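## Task

Take cardboard boxes from the desk and set one into each empty shelf spot labelled 274, 424 and 443 (the label is on the shelf edge directly under the spot). The robot must not tip over or be left leaning, and each box must rest there on its own, not held by the robot, when the scene ends.

## Robot and tools

ROBOT. A Hello Robot Stretch 3 with one arm: a two-wheeled base (0.33 m long, 0.34 m wide), a lift on a vertical mast, and a telescoping arm that reaches out to the robot's RIGHT side, ending in a wrist and a gripper. The base cannot slide sideways; to move the gripper fore or aft you drive the base. Turning in place pivots about the point between the drive wheels, 0.05 m behind the front edge; with arm retracted and wrist folded the robot sweeps a 0.28 m radius circle, and an unfolded level gripper reaches beyond it. Cameras: head_camera and nav_camera (both aimed by head_pan_rad and head_tilt_rad) and wrist_camera on the gripper.

FRAMES. Base frame: origin on the floor between the drive wheels, x forward, y left, z up. hand_pose is reported in it, at the point where closed fingertips meet; with wrist joints at zero its x axis points up, y back toward the mast, z to the robot's rear. The odometry frame is the base frame at scene start; heading runs -3.142 to 3.142, positive left.

execute_actions takes "actions", a list run in order (empty list: just report state and images). Each action may have "robot" (a command), "steps" (1 to 450 control steps at 30 per second; alone it only waits) and "until" (ends the action early once all its conditions hold; needs steps). A command may hold:
- "base": exactly one of {"translate_m": d}, a relative drive in metres from where the base is when that command begins, forward positive, |d| at most 1; or {"rotate_rad": d}, a relative turn in radians, left/counter-clockwise positive, |d| at most 3.2.
- "joints": absolute targets by name; unnamed joints keep their old target. lift_m 0 to 1.1 m (arm height); arm_m 0 to 0.52 m (extension); wrist_yaw_rad -1.345 to 4.42 (0 along the arm, positive toward the front, 3.0 folded over the base); wrist_pitch_rad -1.57 to 0.451 (0 level, negative tips fingers down); wrist_roll_rad -2.911 to 2.911 (0 fingers side by side); gripper_m -0.089 to 0.179 (bigger is wider; actual fingertip gap is smaller, by about 0.007 nearly shut and 0.025 fully open, and zero under 0.007); head_pan_rad -3.953 to 1.73 (0 ahead, positive left, -1.57 looks along the arm); head_tilt_rad -1.53 to 0.419 (negative down).
- "contact_limits": {"arm_m": effort percent 1 to 100}, where the arm halts; lower is gentler, too low halts instantly; lasts until arm_m's next command.
Instead of one command, "robot" can be a list of up to 8 commands and {"pause_s": s} (s at most 15) run in sequence; each starts after the previous ended "done" (or "off_target" for base or gripper), otherwise the rest is dropped. {"robot": {"stop": true}} brakes everything and clears the queue. New commands act immediately and discard any older queue remainder. Base and joint motions run concurrently and keep going between calls. If any value is invalid the entire call is rejected and nothing runs.
To wait for completion use "until": {"robot": {"status": "ended"}} with steps 450. Other fields can be compared, e.g. {"lift_m": [">", 0.3]}, with "=", "!=", "<", "<=", ">", ">=", or a status word / ["!=", "moving"]; "any" instead of "robot" fires when any one motion ends.

zoom_image: "camera" (head_camera, nav_camera or wrist_camera) and "region" [x0, y0, x1, y1] in pixels of that camera's latest image, top-left origin, at most 504 by 504. Useful for reading lot numbers.

Wait until nothing is moving first.

RESULTS. base_status and joint_status per part: moving, done, off_target (stuck away from goal, may still push), contact_stop (arm or lift pushed firmly and went slack), time_out, stopped, not_commanded, torque_fault (wrist servo off for 10 s, joint limp). The base bracket shows distance moved vs goal. measured_speeds, motor_effort (percent, peak in brackets, biased and noisy), refusals and queue/queue_left, "refused:", "dropped:" and "replaced:" lines, robot.on_its_own (robot changed a goal, joint slack or off, motor loaded, or tilt of 3 degrees or more), base_tilt (degrees forward/right), base_odometry from wheels, turned_by_wheels and turned_by_imu, lidar_m (12 sectors of 30 degrees, first straight ahead, counter-clockwise, plane 0.17 m up, sees legs not tabletops), wrist_depth_mm and head_depth_mm (7x7 grids of median depth; head image is sideways). Images from every camera come at the end of each call.

SPEED. Full base speed (0.30 m/s, 1.9 rad/s) only when stowed: lift_m under 0.30, arm_m under 0.03, wrist_yaw_rad over 2.54; otherwise 0.10 m/s and 0.63 rad/s.

GRIPPER. Close to a value below the object's width to grasp; open at least 0.02 past the touching value to let go. Neither reading nor "done" proves a hold; check images. Over-squeezing triggers a force reduction and slips; send a new value to re-squeeze.

CAUTIONS. Fold or unfold the wrist only with lift_m 0.32 to 0.95, wrist_pitch_rad -0.4, roll near 0; once folded the lift may drop to 0.25. If yaw is below -0.4 keep pitch at -0.5 or lower. Pushing against rigid things with the gripper above about 0.45 m can tip the robot; avoid repeat pushes after a contact_stop, and never drive while gripping or pressing something fixed. If the base snags or leans, reverse the last move in small steps, lift the gripper away, and if still tipped lower lift_m to about 0.2. Don't drop, slam or shove objects; loose objects may get nudged occasionally, so check placements before finishing.

Each tool is called after "Request:" as name(argument=value, ...) on one line, values as JSON.

## Session

Request:
execute_actions(actions=[])

Scene clock: 0.00 s.
robot.base_odometry: x=+0.000 y=+0.000 heading=+0.000 (m, m, rad; robot's odometry frame)
robot.turned_by_wheels: +0.000 (rad since the last result)
robot.turned_by_imu: +0.000 (rad since the last result)
robot.base_tilt: forward=+0.1 right=-1.0 (deg)
robot.lidar_m: 1.39 0.88 1.07 1.70 1.97 1.59 0.89 0.76 0.76 0.86 1.47 2.32
robot.head_depth_mm: 1803 2332 2340 2352 2329 2340 2066 / 1823 2492 2558 2548 2541 2520 2070 / 1814 2392 2417 2464 2481 2469 2064 / 1838 2124 2131 2167 2187 2089 1855 / 1806 1879 1910 1938 1940 1373 1083 / 1693 1712 1714 1739 1748 1366 970 / 1556 1567 1571 1587 1594 1355 928
robot.base_status: not_commanded
robot.joint_positions: lift_m=+0.397 arm_m=-0.003 wrist_yaw_rad=+3.035 wrist_pitch_rad=-0.502 wrist_roll_rad=-0.007 gripper_m=+0.037 head_pan_rad=+0.017 head_tilt_rad=-0.005
robot.joint_goals: lift_m=+0.397 arm_m=-0.003 wrist_yaw_rad=+3.035 wrist_pitch_rad=-0.502 wrist_roll_rad=-0.007 gripper_m=+0.037 head_pan_rad=+0.017 head_tilt_rad=-0.005
robot.joint_status: lift_m=not_commanded arm_m=not_commanded wrist_yaw_rad=not_commanded wrist_pitch_rad=not_commanded wrist_roll_rad=not_commanded gripper_m=not_commanded head_pan_rad=not_commanded head_tilt_rad=not_commanded
robot.measured_speeds: translate_m=+0.000 rotate_rad=+0.000 lift_m=+0.000 arm_m=+0.000 wrist_yaw_rad=+0.000 wrist_pitch_rad=+0.000 wrist_roll_rad=+0.000 head_pan_rad=+0.000 head_tilt_rad=+0.000
robot: refusals=0 queue=idle queue_left=0
robot.motor_effort: left_wheel=+0 right_wheel=+0 lift_m=+31 arm_m=-1 wrist_yaw_rad=+0 wrist_pitch_rad=+4 wrist_roll_rad=+0 gripper_m=+0 head_pan_rad=+0 head_tilt_rad=+1 (%)
robot.hand_pose: x=+0.0014 y=+0.0698 z=+0.3914 quat_wxyz=(+0.212, +0.691, +0.140, +0.677) (m; robot's base frame)
robot.wrist_depth_mm: - - - - - - - / - - - - - - - / 892 890 960 952 974 - 945 / 725 752 754 773 769 809 813 / 627 648 - 667 659 661 701 / 541 555 - 578 548 572 582 / 475 - - - 498 509 504
pictures: head_camera (sideways: a quarter turn clockwise sets it upright), nav_camera (sideways: a quarter turn counterclockwise sets it upright), wrist_camera
Images, in order (width x height): head_camera 896x504, nav_camera 672x504, wrist_camera 644x364.

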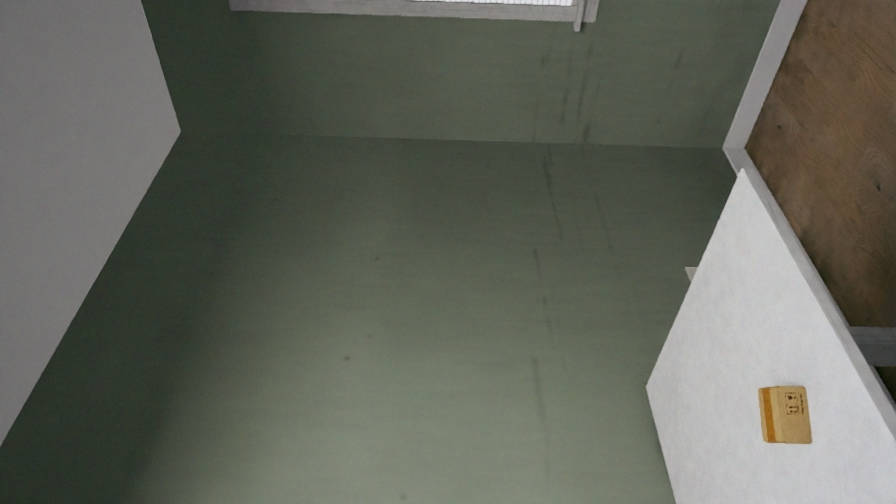

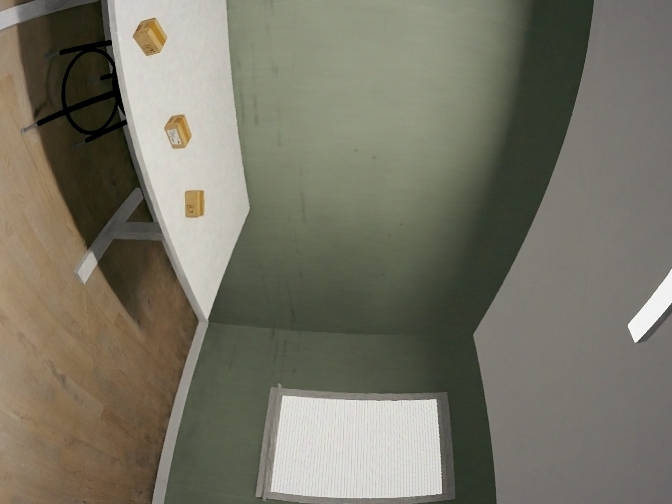

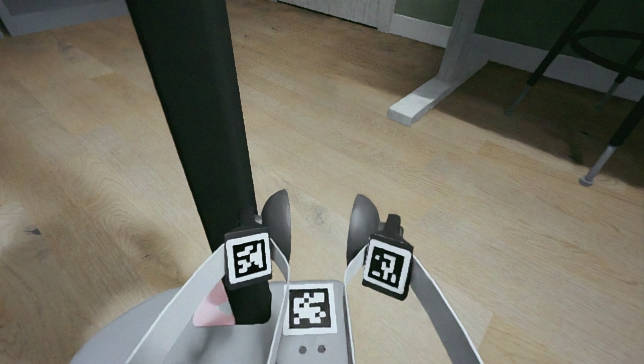

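Request:
execute_actions(actions=[{"robot":{"joints":{"head_pan_rad":-2.3,"head_tilt_rad":-0.5}},"steps":200,"until":{"robot":{"status":"ended"}}}])

Request:
execute_actions(actions=[{"robot":{"joints":{"head_pan_rad":0.8,"head_tilt_rad":-0.6}},"steps":200,"until":{"robot":{"status":"ended"}}}])

Scene clock: 4.50 s.
robot.base_odometry: x=+0.000 y=+0.000 heading=+0.000 (m, m, rad; robot's odometry frame)
robot.turned_by_wheels: +0.000 (rad since the last result)
robot.turned_by_imu: +0.000 (rad since the last result)
robot.base_tilt: forward=+0.1 right=-1.2 (deg)
robot.lidar_m: 1.39 0.88 1.07 1.71 1.96 1.59 0.89 0.76 0.76 0.87 1.47 2.32
robot.head_depth_mm: 607 662 732 811 911 1043 1190 / 609 665 733 815 915 1051 1196 / 613 669 737 820 923 1052 1197 / 614 671 739 821 924 1062 1194 / 615 673 740 826 929 1066 1197 / 619 676 747 830 937 1068 1205 / 621 677 749 834 959 1098 1207
robot.base_status: not_commanded
robot.joint_positions: lift_m=+0.397 arm_m=-0.003 wrist_yaw_rad=+3.035 wrist_pitch_rad=-0.502 wrist_roll_rad=-0.007 gripper_m=+0.037 head_pan_rad=-2.293 head_tilt_rad=-0.494
robot.joint_goals: lift_m=+0.397 arm_m=-0.003 wrist_yaw_rad=+3.035 wrist_pitch_rad=-0.502 wrist_roll_rad=-0.007 gripper_m=+0.037 head_pan_rad=-2.300 head_tilt_rad=-0.500
robot.joint_status: lift_m=not_commanded arm_m=not_commanded wrist_yaw_rad=not_commanded wrist_pitch_rad=not_commanded wrist_roll_rad=not_commanded gripper_m=not_commanded head_pan_rad=done head_tilt_rad=done
robot.measured_speeds: translate_m=+0.000 rotate_rad=+0.000 lift_m=+0.000 arm_m=+0.000 wrist_yaw_rad=+0.000 wrist_pitch_rad=+0.000 wrist_roll_rad=+0.000 head_pan_rad=+0.000 head_tilt_rad=+0.000
robot: refusals=0 queue=done queue_left=0
robot.motor_effort: left_wheel=+0(0) right_wheel=+0(0) lift_m=+31(31) arm_m=-1(1) wrist_yaw_rad=+0(0) wrist_pitch_rad=+4(5) wrist_roll_rad=+0(0) gripper_m=+0(0) head_pan_rad=-2(26) head_tilt_rad=-3(23) (%)
robot.hand_pose: x=+0.0014 y=+0.0698 z=+0.3914 quat_wxyz=(+0.212, +0.691, +0.140, +0.677) (m; robot's base frame)
robot.wrist_depth_mm: - - - - - - - / - - - - - - - / 890 901 915 901 984 975 961 / 716 724 752 772 772 813 798 / 608 629 - 639 660 649 678 / 541 548 - 584 554 565 583 / 471 - - - 500 500 511
pictures: head_camera (sideways: a quarter turn clockwise sets it upright), nav_camera (sideways: a quarter turn counterclockwise sets it upright), wrist_camera
Images, in order (width x height): head_camera 896x504, nav_camera 672x504, wrist_camera 644x364.

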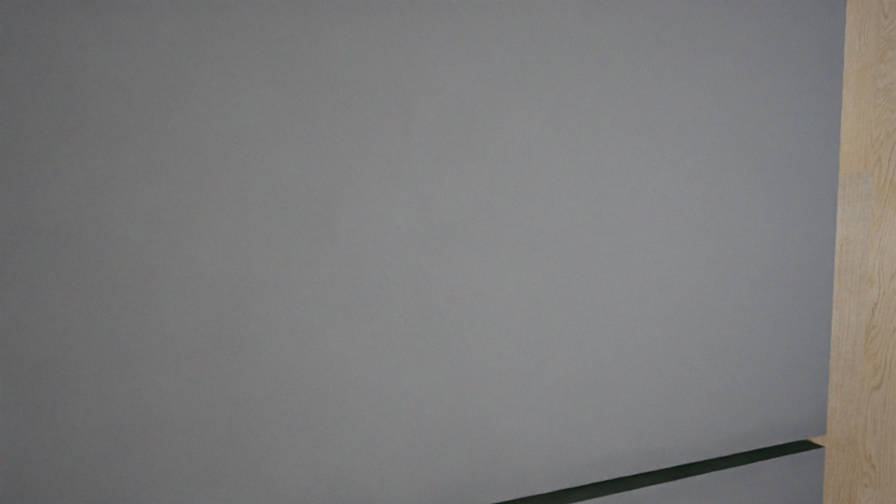

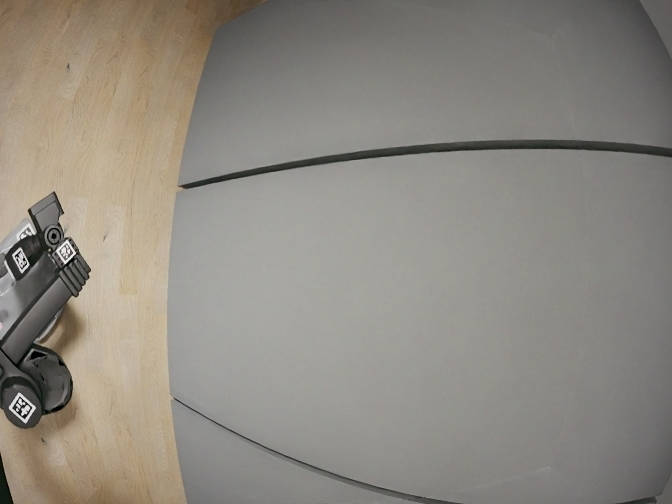

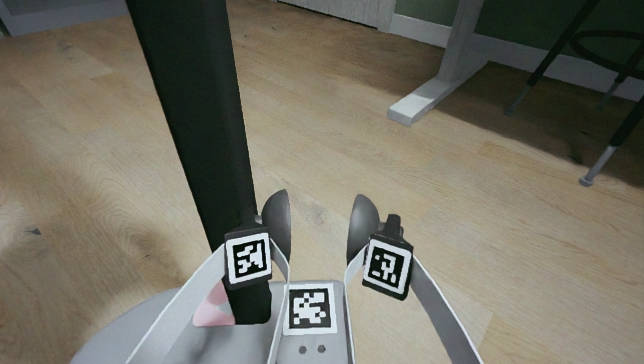

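Scene clock: 6.53 s.
robot.base_odometry: x=+0.000 y=+0.000 heading=+0.000 (m, m, rad; robot's odometry frame)
robot.turned_by_wheels: +0.000 (rad since the last result)
robot.turned_by_imu: +0.000 (rad since the last result)
robot.base_tilt: forward=+0.2 right=-1.0 (deg)
robot.lidar_m: 1.40 0.88 1.07 1.71 1.96 1.59 0.89 0.76 0.76 0.87 1.47 2.32
robot.head_depth_mm: 1263 1410 1452 1014 1756 1419 1199 / 1268 1397 1440 1001 1693 1415 1197 / 1257 1401 1430 1008 1635 1423 1194 / 1254 1394 1413 951 1681 1414 1191 / 1247 1387 1410 992 1720 1407 1186 / 1252 1389 1398 989 1616 1398 1180 / 1254 1383 1474 987 1713 1400 1179
robot.base_status: not_commanded
robot.joint_positions: lift_m=+0.397 arm_m=-0.003 wrist_yaw_rad=+3.035 wrist_pitch_rad=-0.502 wrist_roll_rad=-0.007 gripper_m=+0.037 head_pan_rad=+0.793 head_tilt_rad=-0.592
robot.joint_goals: lift_m=+0.397 arm_m=-0.003 wrist_yaw_rad=+3.035 wrist_pitch_rad=-0.502 wrist_roll_rad=-0.007 gripper_m=+0.037 head_pan_rad=+0.800 head_tilt_rad=-0.600
robot.joint_status: lift_m=not_commanded arm_m=not_commanded wrist_yaw_rad=not_commanded wrist_pitch_rad=not_commanded wrist_roll_rad=not_commanded gripper_m=not_commanded head_pan_rad=done head_tilt_rad=done
robot.measured_speeds: translate_m=+0.000 rotate_rad=+0.000 lift_m=+0.000 arm_m=+0.000 wrist_yaw_rad=+0.000 wrist_pitch_rad=+0.000 wrist_roll_rad=+0.000 head_pan_rad=+0.000 head_tilt_rad=+0.000
robot: refusals=0 queue=done queue_left=0
robot.motor_effort: left_wheel=+0(0) right_wheel=+0(0) lift_m=+31(31) arm_m=-1(1) wrist_yaw_rad=+1(0) wrist_pitch_rad=+4(5) wrist_roll_rad=+0(0) gripper_m=+1(0) head_pan_rad=+2(28) head_tilt_rad=-3(11) (%)
robot.hand_pose: x=+0.0014 y=+0.0698 z=+0.3914 quat_wxyz=(+0.212, +0.691, +0.140, +0.677) (m; robot's base frame)
robot.wrist_depth_mm: - - - - - - - / - - - - - - - / 873 874 883 928 967 942 973 / 728 732 748 786 765 794 812 / 609 635 - 655 671 658 664 / 541 560 - 569 555 572 585 / 479 - - - 500 514 505
pictures: head_camera (sideways: a quarter turn clockwise sets it upright), nav_camera (sideways: a quarter turn counterclockwise sets it upright), wrist_camera
Images, in order (width x height): head_camera 896x504, nav_camera 672x504, wrist_camera 644x364.

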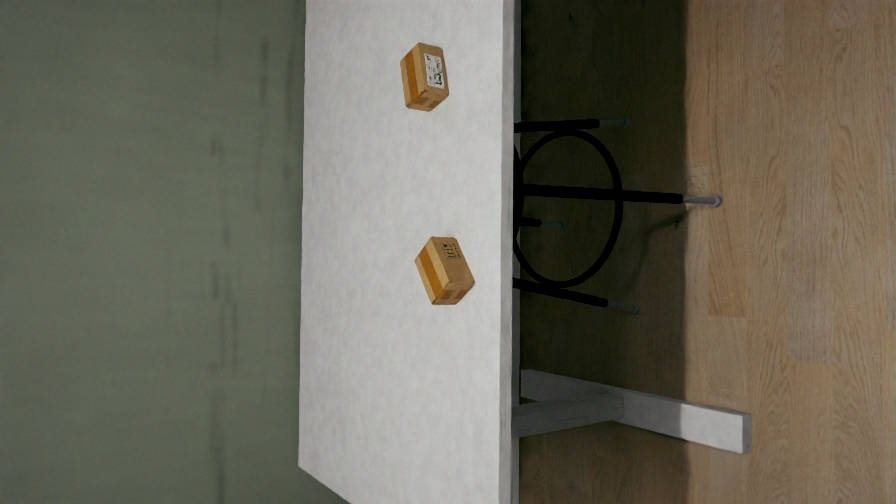

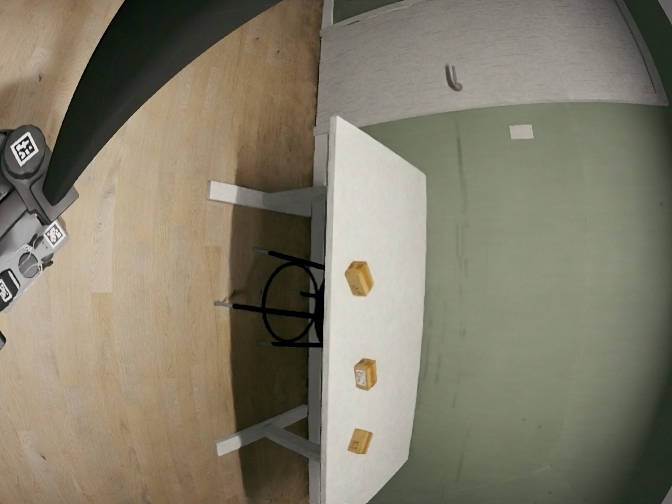

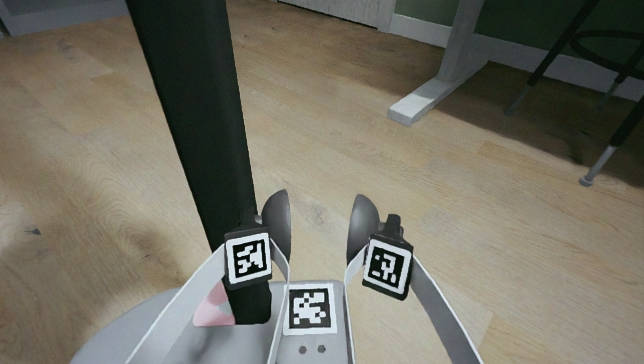

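Request:
execute_actions(actions=[{"robot":[{"base":{"rotate_rad":0.82},"joints":{"lift_m":0.85,"wrist_pitch_rad":-0.4}},{"base":{"translate_m":0.12}},{"base":{"rotate_rad":1.57},"joints":{"head_pan_rad":-1.57,"head_tilt_rad":-0.7,"wrist_yaw_rad":0,"gripper_m":0.17}},{"joints":{"wrist_pitch_rad":0}}],"steps":450,"until":{"robot":{"status":"ended"}}}])

Scene clock: 22.93 s.
robot.base_odometry: x=+0.082 y=+0.088 heading=+2.390 (m, m, rad; robot's odometry frame)
robot.turned_by_wheels: +2.390 (rad since the last result)
robot.turned_by_imu: +2.387 (rad since the last result)
robot.base_tilt: forward=+0.1 right=-1.0 (deg)
robot.lidar_m: 1.96 1.24 0.91 0.88 0.91 1.25 2.32 1.99 1.04 0.77 1.01 1.98
robot.head_depth_mm: 1167 1315 1167 882 1609 1421 - / 1160 1315 1166 898 1520 - - / 1167 1319 1156 879 1601 - - / 1170 1317 1154 843 1585 - - / 1174 1321 1149 888 1583 1329 1146 / 1174 1330 1137 900 1492 1323 1133 / 1174 1328 1131 894 1578 1320 1137
robot.base_status: done (rotate_rad +1.5699 of +1.5700)
robot.joint_positions: lift_m=+0.849 arm_m=-0.003 wrist_yaw_rad=+0.002 wrist_pitch_rad=-0.023 wrist_roll_rad=-0.007 gripper_m=+0.170 head_pan_rad=-1.563 head_tilt_rad=-0.691
robot.joint_goals: lift_m=+0.850 arm_m=-0.003 wrist_yaw_rad=+0.000 wrist_pitch_rad=+0.000 wrist_roll_rad=-0.007 gripper_m=+0.170 head_pan_rad=-1.570 head_tilt_rad=-0.700
robot.joint_status: lift_m=done arm_m=not_commanded wrist_yaw_rad=done wrist_pitch_rad=done wrist_roll_rad=not_commanded gripper_m=done head_pan_rad=done head_tilt_rad=done
robot.measured_speeds: translate_m=+0.000 rotate_rad=+0.000 lift_m=+0.000 arm_m=+0.000 wrist_yaw_rad=+0.000 wrist_pitch_rad=+0.000 wrist_roll_rad=+0.000 head_pan_rad=+0.000 head_tilt_rad=+0.000
robot: refusals=0 queue=done queue_left=0
robot.motor_effort: left_wheel=-3(10) right_wheel=+2(4) lift_m=+44(51) arm_m=-1(1) wrist_yaw_rad=-2(2) wrist_pitch_rad=+8(8) wrist_roll_rad=+0(0) gripper_m=+1(84) head_pan_rad=-2(26) head_tilt_rad=-3(11) (%)
robot.hand_pose: x=-0.0208 y=-0.3977 z=+0.9581 quat_wxyz=(+0.710, +0.009, -0.704, -0.007) (m; robot's base frame)
robot.wrist_depth_mm: - - - - - - - / - - - - - - - / - - - - - - - / - - - - - - - / - 666 666 707 723 826 802 / 504 467 502 502 526 538 568 / - - - 945 658 467 451
pictures: head_camera (sideways: a quarter turn clockwise sets it upright), nav_camera (sideways: a quarter turn counterclockwise sets it upright), wrist_camera
Images, in order (width x height): head_camera 896x504, nav_camera 672x504, wrist_camera 644x364.

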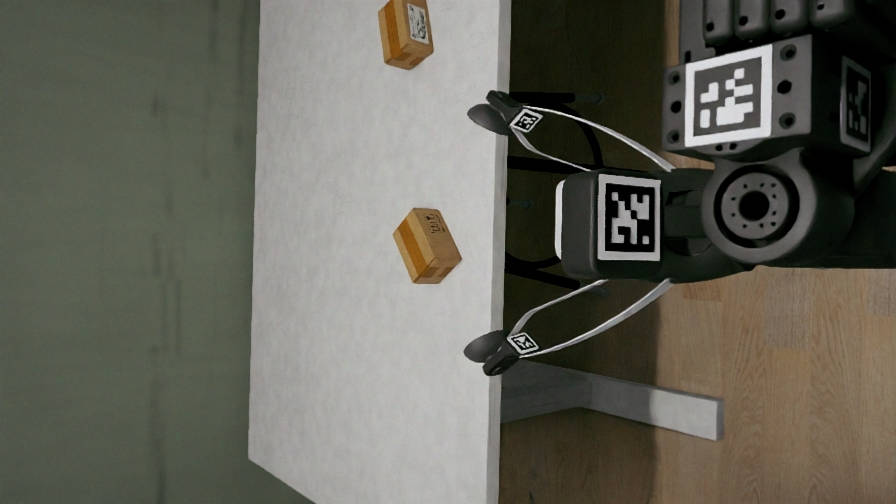

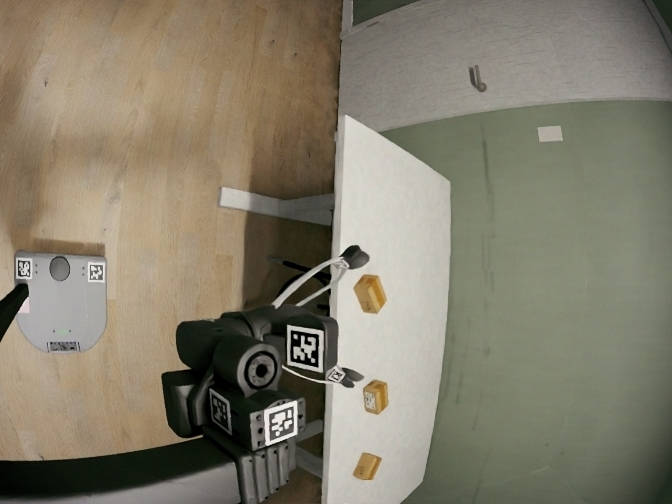

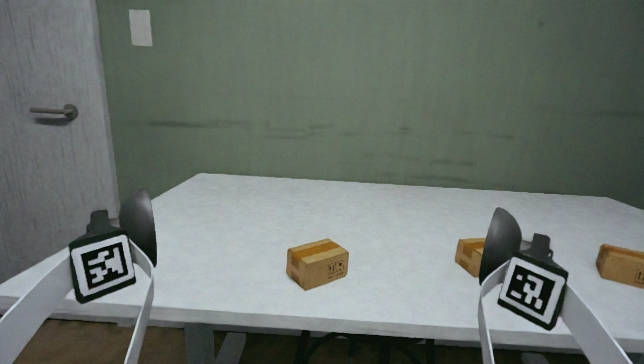

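Request:
execute_actions(actions=[{"robot":{"base":{"translate_m":-0.105},"joints":{"lift_m":0.72,"arm_m":0.31,"wrist_yaw_rad":0.5}},"steps":450,"until":{"robot":{"status":"ended"}}}])

Scene clock: 29.10 s.
robot.base_odometry: x=+0.159 y=+0.016 heading=+2.390 (m, m, rad; robot's odometry frame)
robot.turned_by_wheels: +0.000 (rad since the last result)
robot.turned_by_imu: -0.001 (rad since the last result)
robot.base_tilt: forward=+0.1 right=-1.1 (deg)
robot.lidar_m: 2.06 1.24 0.91 0.88 0.91 1.26 2.21 2.00 1.01 0.75 1.05 1.97
robot.head_depth_mm: 1169 1314 1168 885 1591 1378 1175 / 1165 1315 1162 890 - - 1147 / 1166 1321 1158 944 1520 1338 1149 / 1168 1328 1149 - 1505 1330 1136 / 1175 1318 1146 847 1532 1331 1148 / 1174 1319 1137 897 1570 1327 1143 / 1172 1325 1137 894 1492 1285 1136
robot.base_status: done (translate_m -0.1050 of -0.1050)
robot.joint_positions: lift_m=+0.721 arm_m=+0.310 wrist_yaw_rad=+0.498 wrist_pitch_rad=-0.021 wrist_roll_rad=-0.007 gripper_m=+0.170 head_pan_rad=-1.563 head_tilt_rad=-0.691
robot.joint_goals: lift_m=+0.720 arm_m=+0.310 wrist_yaw_rad=+0.500 wrist_pitch_rad=+0.000 wrist_roll_rad=-0.007 gripper_m=+0.170 head_pan_rad=-1.570 head_tilt_rad=-0.700
robot.joint_status: lift_m=done arm_m=done wrist_yaw_rad=done wrist_pitch_rad=done wrist_roll_rad=not_commanded gripper_m=done head_pan_rad=done head_tilt_rad=done
robot.measured_speeds: translate_m=+0.000 rotate_rad=+0.000 lift_m=+0.000 arm_m=+0.000 wrist_yaw_rad=+0.000 wrist_pitch_rad=+0.000 wrist_roll_rad=+0.000 head_pan_rad=+0.000 head_tilt_rad=+0.000
robot: refusals=0 queue=done queue_left=0
robot.motor_effort: left_wheel=-4(11) right_wheel=+2(3) lift_m=+16(38) arm_m=+6(6) wrist_yaw_rad=+2(5) wrist_pitch_rad=+7(7) wrist_roll_rad=+0(0) gripper_m=+1(0) head_pan_rad=-3(2) head_tilt_rad=-2(3) (%)
robot.hand_pose: x=+0.1008 y=-0.6792 z=+0.8298 quat_wxyz=(+0.690, +0.181, -0.680, +0.168) (m; robot's base frame)
robot.wrist_depth_mm: - - - 931 787 697 626 / - - - 971 822 725 660 / - - - - 831 753 666 / - - 617 648 681 731 677 / 377 383 387 406 413 477 454 / 284 266 284 223 223 310 323 / 245 222 226 192 197 240 246
pictures: head_camera (sideways: a quarter turn clockwise sets it upright), nav_camera (sideways: a quarter turn counterclockwise sets it upright), wrist_camera
Images, in order (width x height): head_camera 896x504, nav_camera 672x504, wrist_camera 644x364.

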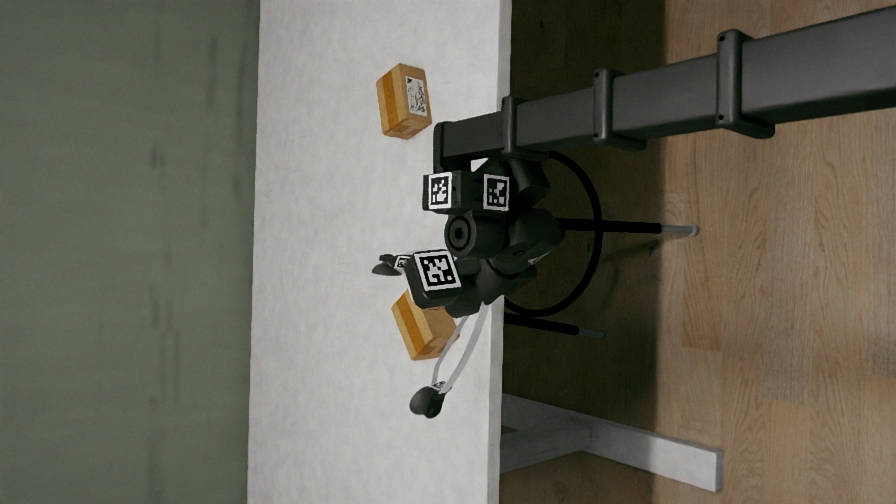

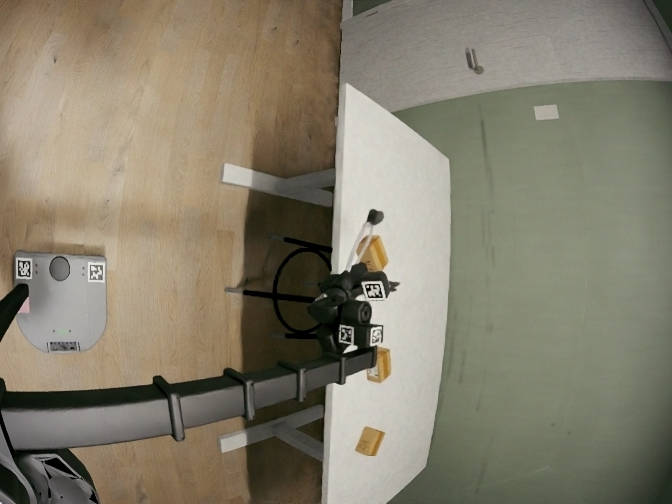

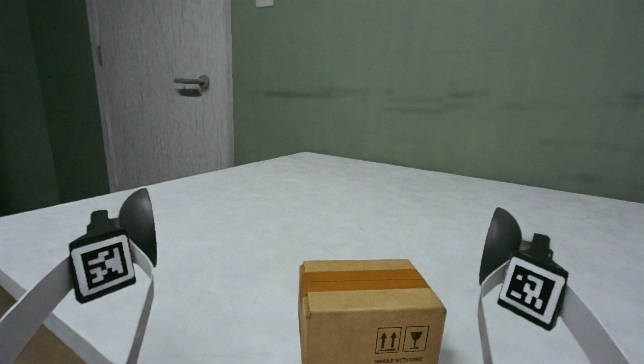

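Request:
execute_actions(actions=[{"robot":[{"base":{"translate_m":-0.008},"joints":{"arm_m":0.35}},{"joints":{"lift_m":0.648}},{"joints":{"gripper_m":0.115}}],"steps":450,"until":{"robot":{"status":"ended"}}}])

Scene clock: 36.83 s.
robot.base_odometry: x=+0.164 y=+0.011 heading=+2.390 (m, m, rad; robot's odometry frame)
robot.turned_by_wheels: +0.000 (rad since the last result)
robot.turned_by_imu: +0.000 (rad since the last result)
robot.base_tilt: forward=+0.3 right=-1.0 (deg)
robot.lidar_m: 2.07 1.24 0.91 0.88 0.91 1.25 2.20 1.99 1.01 0.75 1.05 1.98
robot.head_depth_mm: 1163 1318 1166 884 1599 1336 1157 / 1168 1318 1162 883 1600 1375 - / 1170 1325 1156 923 1510 1335 1150 / 1172 1321 1141 922 1499 1328 1140 / 1170 1325 1143 850 1533 1332 1138 / 1171 1324 1138 898 1579 1327 1136 / 1173 1325 1135 896 1482 1283 1140
robot.base_status: done (translate_m -0.0080 of -0.0080)
robot.joint_positions: lift_m=+0.649 arm_m=+0.350 wrist_yaw_rad=+0.498 wrist_pitch_rad=-0.021 wrist_roll_rad=-0.007 gripper_m=+0.115 head_pan_rad=-1.563 head_tilt_rad=-0.691
robot.joint_goals: lift_m=+0.648 arm_m=+0.350 wrist_yaw_rad=+0.500 wrist_pitch_rad=+0.000 wrist_roll_rad=-0.007 gripper_m=+0.115 head_pan_rad=-1.570 head_tilt_rad=-0.700
robot.joint_status: lift_m=done arm_m=done wrist_yaw_rad=done wrist_pitch_rad=done wrist_roll_rad=not_commanded gripper_m=done head_pan_rad=done head_tilt_rad=done
robot.measured_speeds: translate_m=+0.000 rotate_rad=+0.000 lift_m=+0.000 arm_m=+0.000 wrist_yaw_rad=+0.000 wrist_pitch_rad=+0.000 wrist_roll_rad=+0.000 head_pan_rad=+0.000 head_tilt_rad=+0.000
robot: refusals=0 queue=done queue_left=0
robot.motor_effort: left_wheel=-3(10) right_wheel=+2(4) lift_m=+16(15) arm_m=+6(6) wrist_yaw_rad=+1(2) wrist_pitch_rad=+7(7) wrist_roll_rad=+0(0) gripper_m=+0(81) head_pan_rad=-2(2) head_tilt_rad=-4(4) (%)
robot.hand_pose: x=+0.1008 y=-0.7192 z=+0.7578 quat_wxyz=(+0.690, +0.181, -0.680, +0.168) (m; robot's base frame)
robot.wrist_depth_mm: - - - 890 757 661 609 / - - - 890 776 690 621 / - - - 870 795 699 610 / 328 341 356 186 402 431 457 / 211 225 143 144 148 263 262 / 158 155 150 152 156 185 184 / 136 128 131 133 136 138 141
pictures: head_camera (sideways: a quarter turn clockwise sets it upright), nav_camera (sideways: a quarter turn counterclockwise sets it upright), wrist_camera
Images, in order (width x height): head_camera 896x504, nav_camera 672x504, wrist_camera 644x364.

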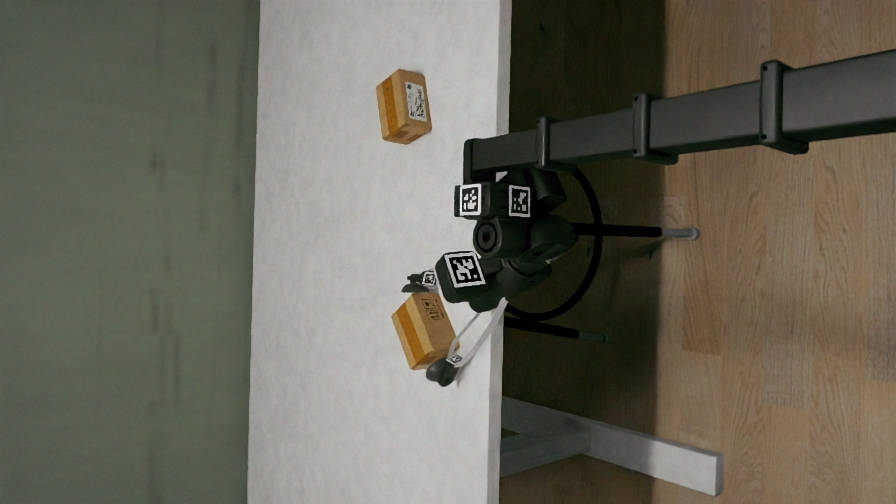

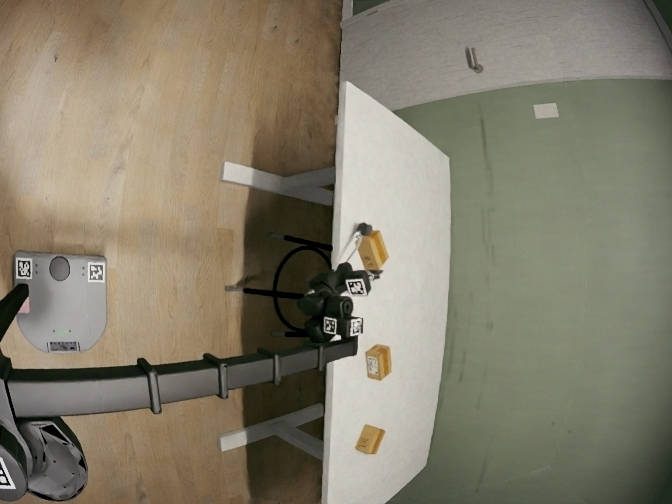

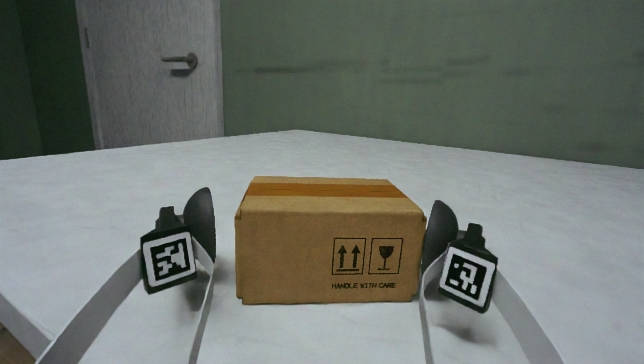

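Good. Grip, stow, drive forward.

Request:
execute_actions(actions=[{"robot":[{"joints":{"lift_m":0.64}},{"joints":{"gripper_m":0.04}},{"joints":{"lift_m":0.7}},{"joints":{"arm_m":0,"wrist_pitch_rad":-0.4,"head_pan_rad":0.5,"head_tilt_rad":-0.4}},{"joints":{"wrist_yaw_rad":3.0,"lift_m":0.4}},{"joints":{"lift_m":0.28}}],"steps":450,"until":{"robot":{"status":"ended"}}},{"steps":200,"until":{"robot":{"status":"ended"}}},{"robot":{"base":{"translate_m":1}},"steps":450,"until":{"robot":{"status":"ended"}}}])

Scene clock: 61.07 s.
robot.base_odometry: x=-0.566 y=+0.694 heading=+2.390 (m, m, rad; robot's odometry frame)
robot.turned_by_wheels: +0.000 (rad since the last result)
robot.turned_by_imu: +0.008 (rad since the last result)
robot.base_tilt: forward=+0.1 right=-1.0 (deg)
robot.lidar_m: 1.08 1.23 0.90 0.87 0.91 1.25 3.17 1.30 1.11 1.38 1.46 1.45
robot.head_depth_mm: 1190 1321 1346 1509 1298 1571 1307 / 1281 1393 1429 1579 1415 1555 1334 / 1333 1460 1425 1659 1475 1552 1337 / 1346 1501 1509 1712 1787 1580 1330 / 1148 1273 1354 1480 1601 1615 1329 / 1101 1164 1265 1351 1445 1524 1319 / 986 1043 1101 1166 1241 1322 1311
robot.base_status: done (translate_m +1.0000 of +1.0000)
robot.joint_positions: lift_m=+0.281 arm_m=+0.000 wrist_yaw_rad=+2.998 wrist_pitch_rad=-0.415 wrist_roll_rad=-0.011 gripper_m=+0.040 head_pan_rad=+0.493 head_tilt_rad=-0.408
robot.joint_goals: lift_m=+0.280 arm_m=+0.000 wrist_yaw_rad=+3.000 wrist_pitch_rad=-0.400 wrist_roll_rad=-0.011 gripper_m=+0.040 head_pan_rad=+0.500 head_tilt_rad=-0.400
robot.joint_status: lift_m=done arm_m=done wrist_yaw_rad=done wrist_pitch_rad=done wrist_roll_rad=not_commanded gripper_m=done head_pan_rad=done head_tilt_rad=done
robot.measured_speeds: translate_m=+0.000 rotate_rad=+0.000 lift_m=+0.000 arm_m=+0.000 wrist_yaw_rad=+0.000 wrist_pitch_rad=+0.000 wrist_roll_rad=+0.000 head_pan_rad=+0.000 head_tilt_rad=+0.000
robot: refusals=0 queue=done queue_left=0
robot.motor_effort: left_wheel=-4(11) right_wheel=+2(6) lift_m=+16(46) arm_m=-6(13) wrist_yaw_rad=+1(11) wrist_pitch_rad=+5(38) wrist_roll_rad=+1(4) gripper_m=+0(79) head_pan_rad=+2(27) head_tilt_rad=+2(15) (%)
robot.hand_pose: x=+0.0109 y=+0.0771 z=+0.2940 quat_wxyz=(+0.195, +0.696, +0.097, +0.684) (m; robot's base frame)
robot.wrist_depth_mm: 799 - 792 845 863 861 893 / 856 876 911 900 959 988 992 / 808 818 845 866 874 917 925 / 626 654 663 684 664 698 717 / 534 527 - 557 561 571 590 / 460 - - - 464 485 489 / - - - - 413 416 428
pictures: head_camera (sideways: a quarter turn clockwise sets it upright), nav_camera (sideways: a quarter turn counterclockwise sets it upright), wrist_camera
Images, in order (width x height): head_camera 896x504, nav_camera 672x504, wrist_camera 644x364.

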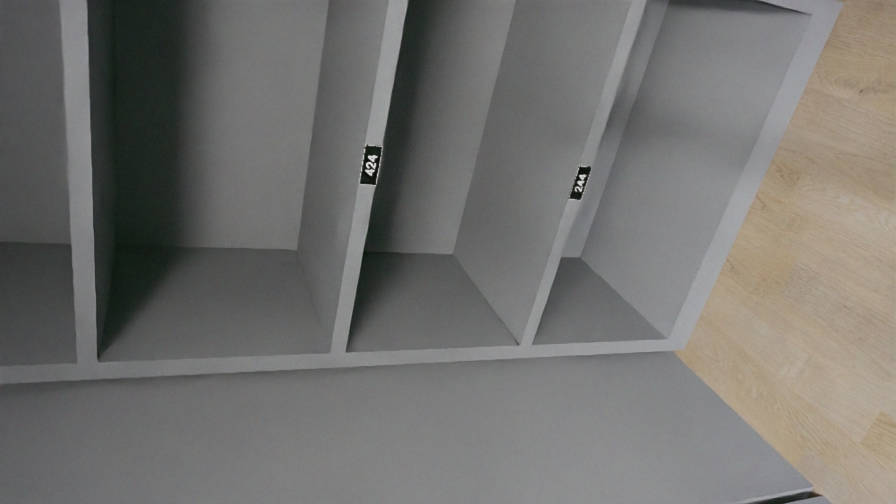

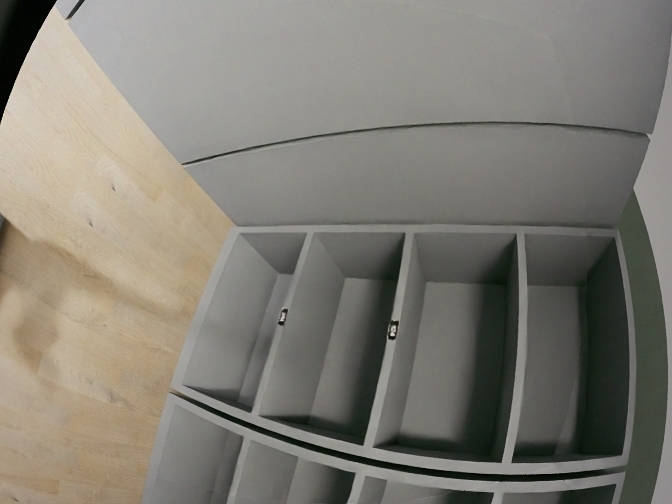

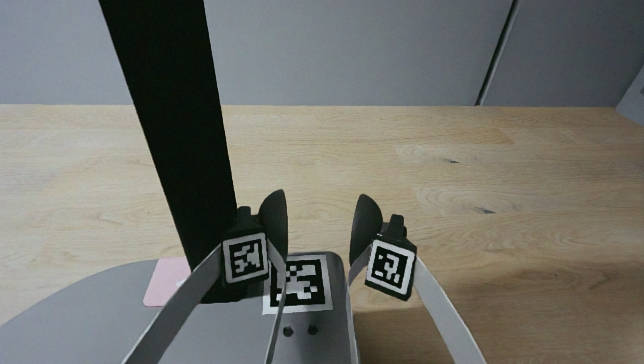

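Request:
execute_actions(actions=[{"robot":{"joints":{"head_pan_rad":-0.35}},"steps":200,"until":{"robot":{"status":"ended"}}}])

Request:
execute_actions(actions=[{"robot":{"joints":{"head_pan_rad":-2.7,"head_tilt_rad":-0.7}},"steps":200,"until":{"robot":{"status":"ended"}}}])

Scene clock: 65.23 s.
robot.base_odometry: x=-0.566 y=+0.694 heading=+2.390 (m, m, rad; robot's odometry frame)
robot.turned_by_wheels: +0.000 (rad since the last result)
robot.turned_by_imu: +0.000 (rad since the last result)
robot.base_tilt: forward=+0.1 right=-1.1 (deg)
robot.lidar_m: 1.08 1.22 0.90 0.87 0.91 1.25 3.18 1.29 1.11 1.38 1.46 1.45
robot.head_depth_mm: 1291 1363 1376 1476 1632 1657 1343 / 1400 1534 1563 1693 1774 1620 1333 / 1363 1506 1559 1744 1787 1589 1333 / 1314 1443 1493 1676 1484 1550 1325 / 1253 1392 1387 1611 1462 1534 1320 / 1172 1333 1111 1397 1252 1371 1319 / 866 956 1087 1469 1262 1535 1315
robot.base_status: done (translate_m +1.0000 of +1.0000)
robot.joint_positions: lift_m=+0.281 arm_m=+0.000 wrist_yaw_rad=+2.998 wrist_pitch_rad=-0.415 wrist_roll_rad=-0.011 gripper_m=+0.040 head_pan_rad=-0.343 head_tilt_rad=-0.408
robot.joint_goals: lift_m=+0.280 arm_m=+0.000 wrist_yaw_rad=+3.000 wrist_pitch_rad=-0.400 wrist_roll_rad=-0.011 gripper_m=+0.040 head_pan_rad=-0.350 head_tilt_rad=-0.400
robot.joint_status: lift_m=done arm_m=done wrist_yaw_rad=done wrist_pitch_rad=done wrist_roll_rad=not_commanded gripper_m=done head_pan_rad=done head_tilt_rad=done
robot.measured_speeds: translate_m=+0.000 rotate_rad=+0.000 lift_m=+0.000 arm_m=+0.000 wrist_yaw_rad=+0.000 wrist_pitch_rad=+0.000 wrist_roll_rad=+0.000 head_pan_rad=+0.000 head_tilt_rad=+0.000
robot: refusals=0 queue=done queue_left=0
robot.motor_effort: left_wheel=-4(5) right_wheel=+2(2) lift_m=+16(16) arm_m=-6(6) wrist_yaw_rad=+1(1) wrist_pitch_rad=+5(5) wrist_roll_rad=+1(1) gripper_m=+0(1) head_pan_rad=-2(27) head_tilt_rad=+3(2) (%)
robot.hand_pose: x=+0.0109 y=+0.0771 z=+0.2940 quat_wxyz=(+0.195, +0.696, +0.097, +0.684) (m; robot's base frame)
robot.wrist_depth_mm: 791 - 841 811 894 893 893 / 852 881 871 916 970 955 982 / 796 818 830 847 872 901 929 / 619 645 664 658 678 709 711 / 531 526 - 551 570 566 583 / 465 - - - 470 481 483 / - - - - 416 418 424
pictures: head_camera (sideways: a quarter turn clockwise sets it upright), nav_camera (sideways: a quarter turn counterclockwise sets it upright), wrist_camera
Images, in order (width x height): head_camera 896x504, nav_camera 672x504, wrist_camera 644x364.

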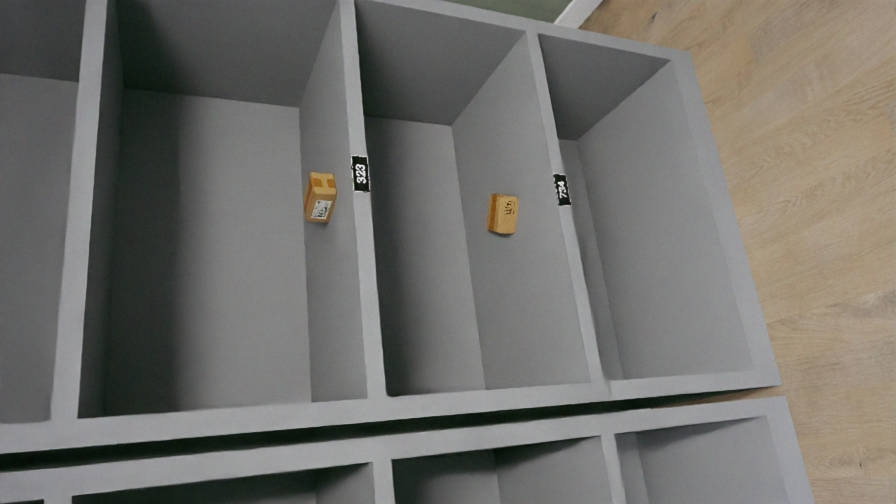

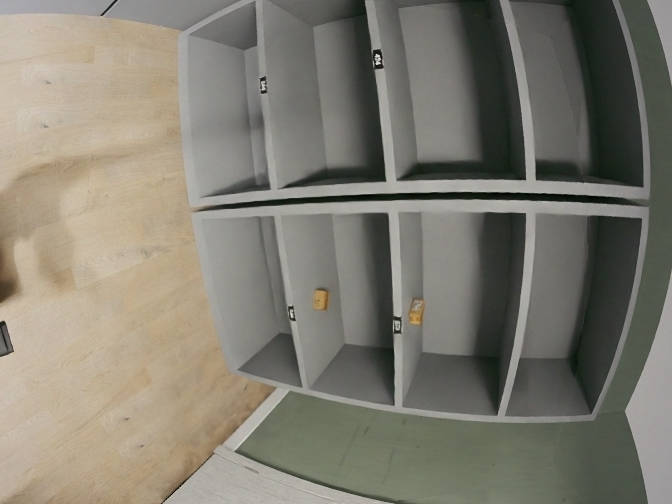

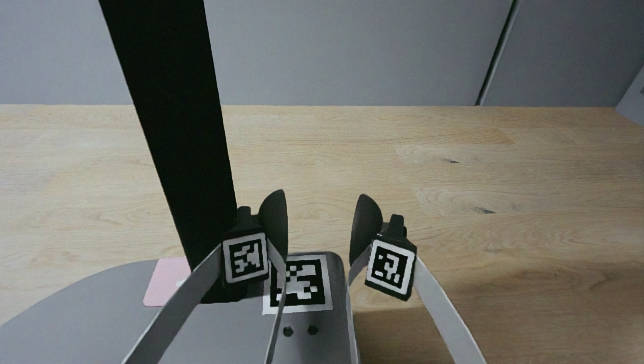

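Scene clock: 66.93 s.
robot.base_odometry: x=-0.566 y=+0.694 heading=+2.390 (m, m, rad; robot's odometry frame)
robot.turned_by_wheels: +0.000 (rad since the last result)
robot.turned_by_imu: +0.000 (rad since the last result)
robot.base_tilt: forward=+0.3 right=-0.8 (deg)
robot.lidar_m: 1.08 1.22 0.90 0.87 0.91 1.25 3.17 1.29 1.11 1.38 1.46 1.45
robot.head_depth_mm: 2603 2863 2634 1974 1603 1332 1153 / 2729 3053 2619 1979 1582 1331 1151 / 2854 3133 2610 1965 1591 1330 1144 / 2713 1799 2482 1969 1582 1317 1146 / 2245 1674 2267 1895 1590 1328 1145 / 1926 1651 1149 1880 1584 1326 1141 / 1681 1645 1134 1810 1575 1326 1132
robot.base_status: done (translate_m +1.0000 of +1.0000)
robot.joint_positions: lift_m=+0.281 arm_m=+0.000 wrist_yaw_rad=+2.998 wrist_pitch_rad=-0.415 wrist_roll_rad=-0.011 gripper_m=+0.040 head_pan_rad=-2.693 head_tilt_rad=-0.691
robot.joint_goals: lift_m=+0.280 arm_m=+0.000 wrist_yaw_rad=+3.000 wrist_pitch_rad=-0.400 wrist_roll_rad=-0.011 gripper_m=+0.040 head_pan_rad=-2.700 head_tilt_rad=-0.700
robot.joint_status: lift_m=done arm_m=done wrist_yaw_rad=done wrist_pitch_rad=done wrist_roll_rad=not_commanded gripper_m=done head_pan_rad=done head_tilt_rad=done
robot.measured_speeds: translate_m=+0.000 rotate_rad=+0.000 lift_m=+0.000 arm_m=+0.000 wrist_yaw_rad=+0.000 wrist_pitch_rad=+0.000 wrist_roll_rad=+0.000 head_pan_rad=+0.000 head_tilt_rad=+0.000
robot: refusals=0 queue=done queue_left=0
robot.motor_effort: left_wheel=-4(4) right_wheel=+2(2) lift_m=+16(16) arm_m=-6(6) wrist_yaw_rad=+1(2) wrist_pitch_rad=+5(5) wrist_roll_rad=+1(1) gripper_m=+0(1) head_pan_rad=-3(28) head_tilt_rad=-4(17) (%)
robot.hand_pose: x=+0.0109 y=+0.0771 z=+0.2940 quat_wxyz=(+0.195, +0.696, +0.097, +0.684) (m; robot's base frame)
robot.wrist_depth_mm: 813 - 822 838 846 897 901 / 865 899 912 948 941 - - / 766 862 847 866 877 901 939 / 636 648 673 682 679 701 727 / 521 525 - 558 570 567 591 / 459 - - - 458 485 495 / - - - - 411 423 418
pictures: head_camera (sideways: a quarter turn clockwise sets it upright), nav_camera (sideways: a quarter turn counterclockwise sets it upright), wrist_camera
Images, in order (width x height): head_camera 896x504, nav_camera 672x504, wrist_camera 644x364.

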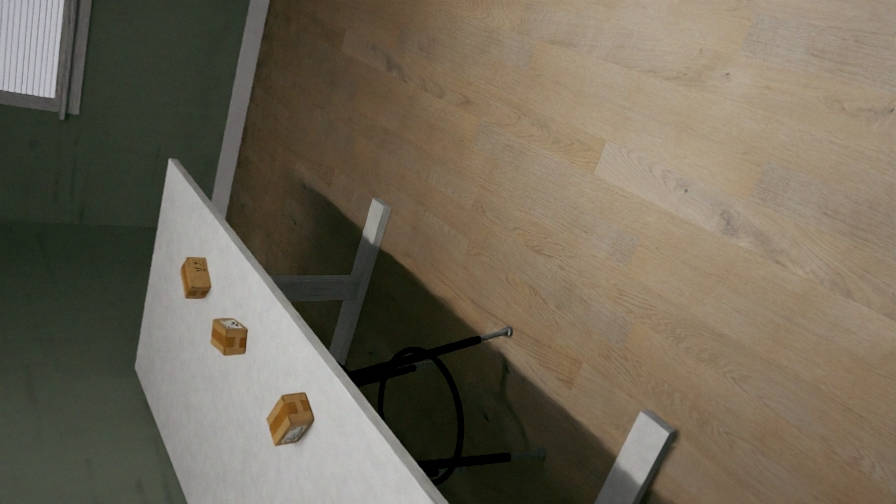

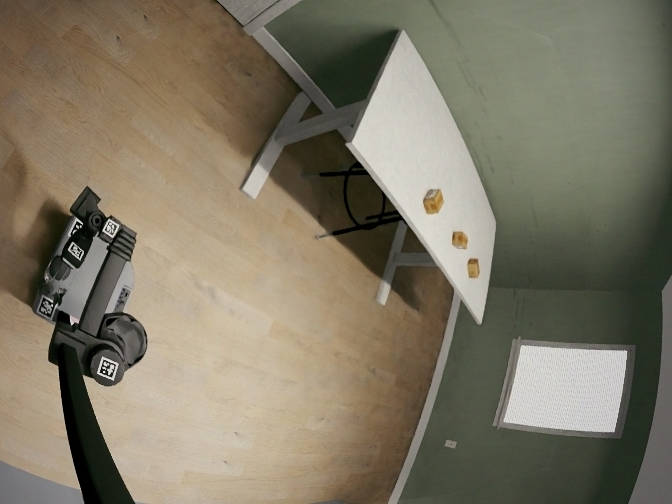

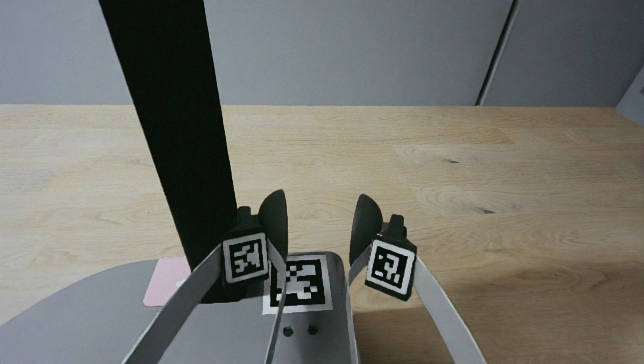

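Still on the desk.

Request:
execute_actions(actions=[{"robot":[{"base":{"translate_m":-0.88},"joints":{"head_pan_rad":-1.57}},{"joints":{"lift_m":0.4}},{"joints":{"lift_m":0.74,"wrist_yaw_rad":0,"gripper_m":0.17}},{"joints":{"wrist_pitch_rad":0,"arm_m":0.1}}],"steps":450,"until":{"robot":{"status":"ended"}}}])

Scene clock: 82.07 s.
robot.base_odometry: x=+0.077 y=+0.093 heading=+2.390 (m, m, rad; robot's odometry frame)
robot.turned_by_wheels: +0.000 (rad since the last result)
robot.turned_by_imu: -0.007 (rad since the last result)
robot.base_tilt: forward=+0.3 right=-0.9 (deg)
robot.lidar_m: 1.95 1.24 0.91 0.88 0.91 1.25 2.33 1.99 1.05 0.77 1.01 1.98
robot.head_depth_mm: 1173 1321 1164 882 1604 1368 - / 1172 1325 1158 878 1603 - 1115 / 1173 1320 1156 876 1630 - 1125 / 1174 1323 1150 859 1668 - 1147 / 1172 1318 1142 870 1573 1331 1138 / 1167 1317 1138 896 1497 1314 1138 / 1171 1316 1129 897 1560 1320 1135
robot.base_status: done (translate_m -0.8800 of -0.8800)
robot.joint_positions: lift_m=+0.739 arm_m=+0.100 wrist_yaw_rad=+0.002 wrist_pitch_rad=-0.022 wrist_roll_rad=-0.011 gripper_m=+0.170 head_pan_rad=-1.577 head_tilt_rad=-0.692
robot.joint_goals: lift_m=+0.740 arm_m=+0.100 wrist_yaw_rad=+0.000 wrist_pitch_rad=+0.000 wrist_roll_rad=-0.011 gripper_m=+0.170 head_pan_rad=-1.570 head_tilt_rad=-0.700
robot.joint_status: lift_m=done arm_m=done wrist_yaw_rad=done wrist_pitch_rad=done wrist_roll_rad=not_commanded gripper_m=done head_pan_rad=done head_tilt_rad=done
robot.measured_speeds: translate_m=+0.000 rotate_rad=+0.000 lift_m=+0.000 arm_m=+0.000 wrist_yaw_rad=+0.000 wrist_pitch_rad=+0.000 wrist_roll_rad=+0.000 head_pan_rad=+0.000 head_tilt_rad=+0.000
robot: refusals=0 queue=done queue_left=0
robot.motor_effort: left_wheel=-3(16) right_wheel=+1(5) lift_m=+44(48) arm_m=+5(8) wrist_yaw_rad=-1(2) wrist_pitch_rad=+7(8) wrist_roll_rad=+1(1) gripper_m=+0(83) head_pan_rad=+2(27) head_tilt_rad=-3(3) (%)
robot.hand_pose: x=-0.0209 y=-0.5002 z=+0.8483 quat_wxyz=(+0.711, +0.009, -0.703, -0.007) (m; robot's base frame)
robot.wrist_depth_mm: 989 998 950 950 982 918 978 / - - - - - 965 978 / - - - - - - - / - 661 685 732 783 837 946 / 410 418 437 416 472 448 470 / - 333 332 326 336 342 360 / - - - - 550 - -
pictures: head_camera (sideways: a quarter turn clockwise sets it upright), nav_camera (sideways: a quarter turn counterclockwise sets it upright), wrist_camera
Images, in order (width x height): head_camera 896x504, nav_camera 672x504, wrist_camera 644x364.

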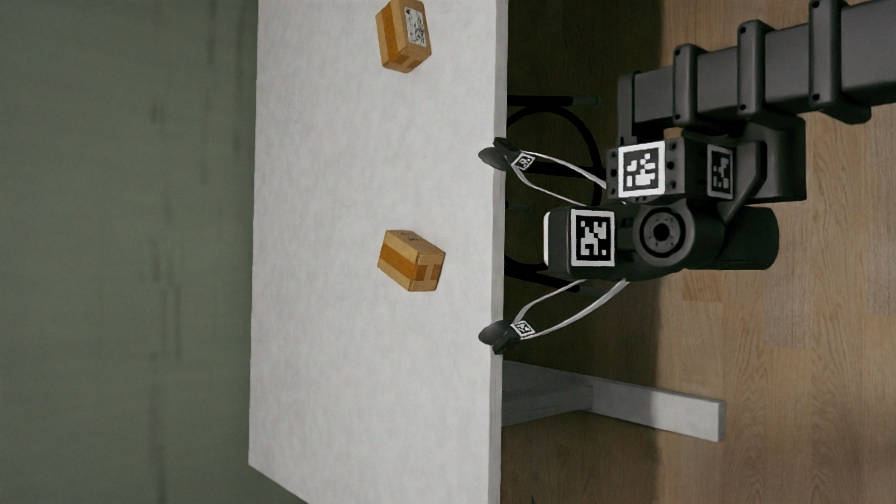

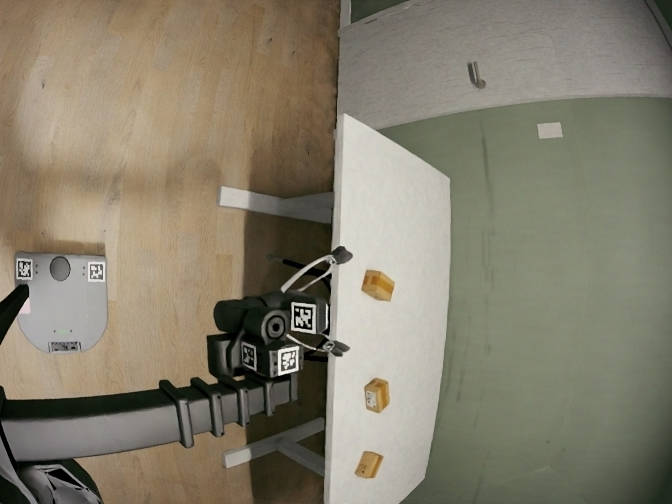

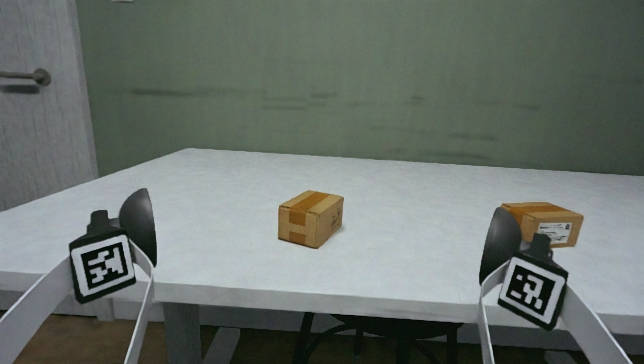

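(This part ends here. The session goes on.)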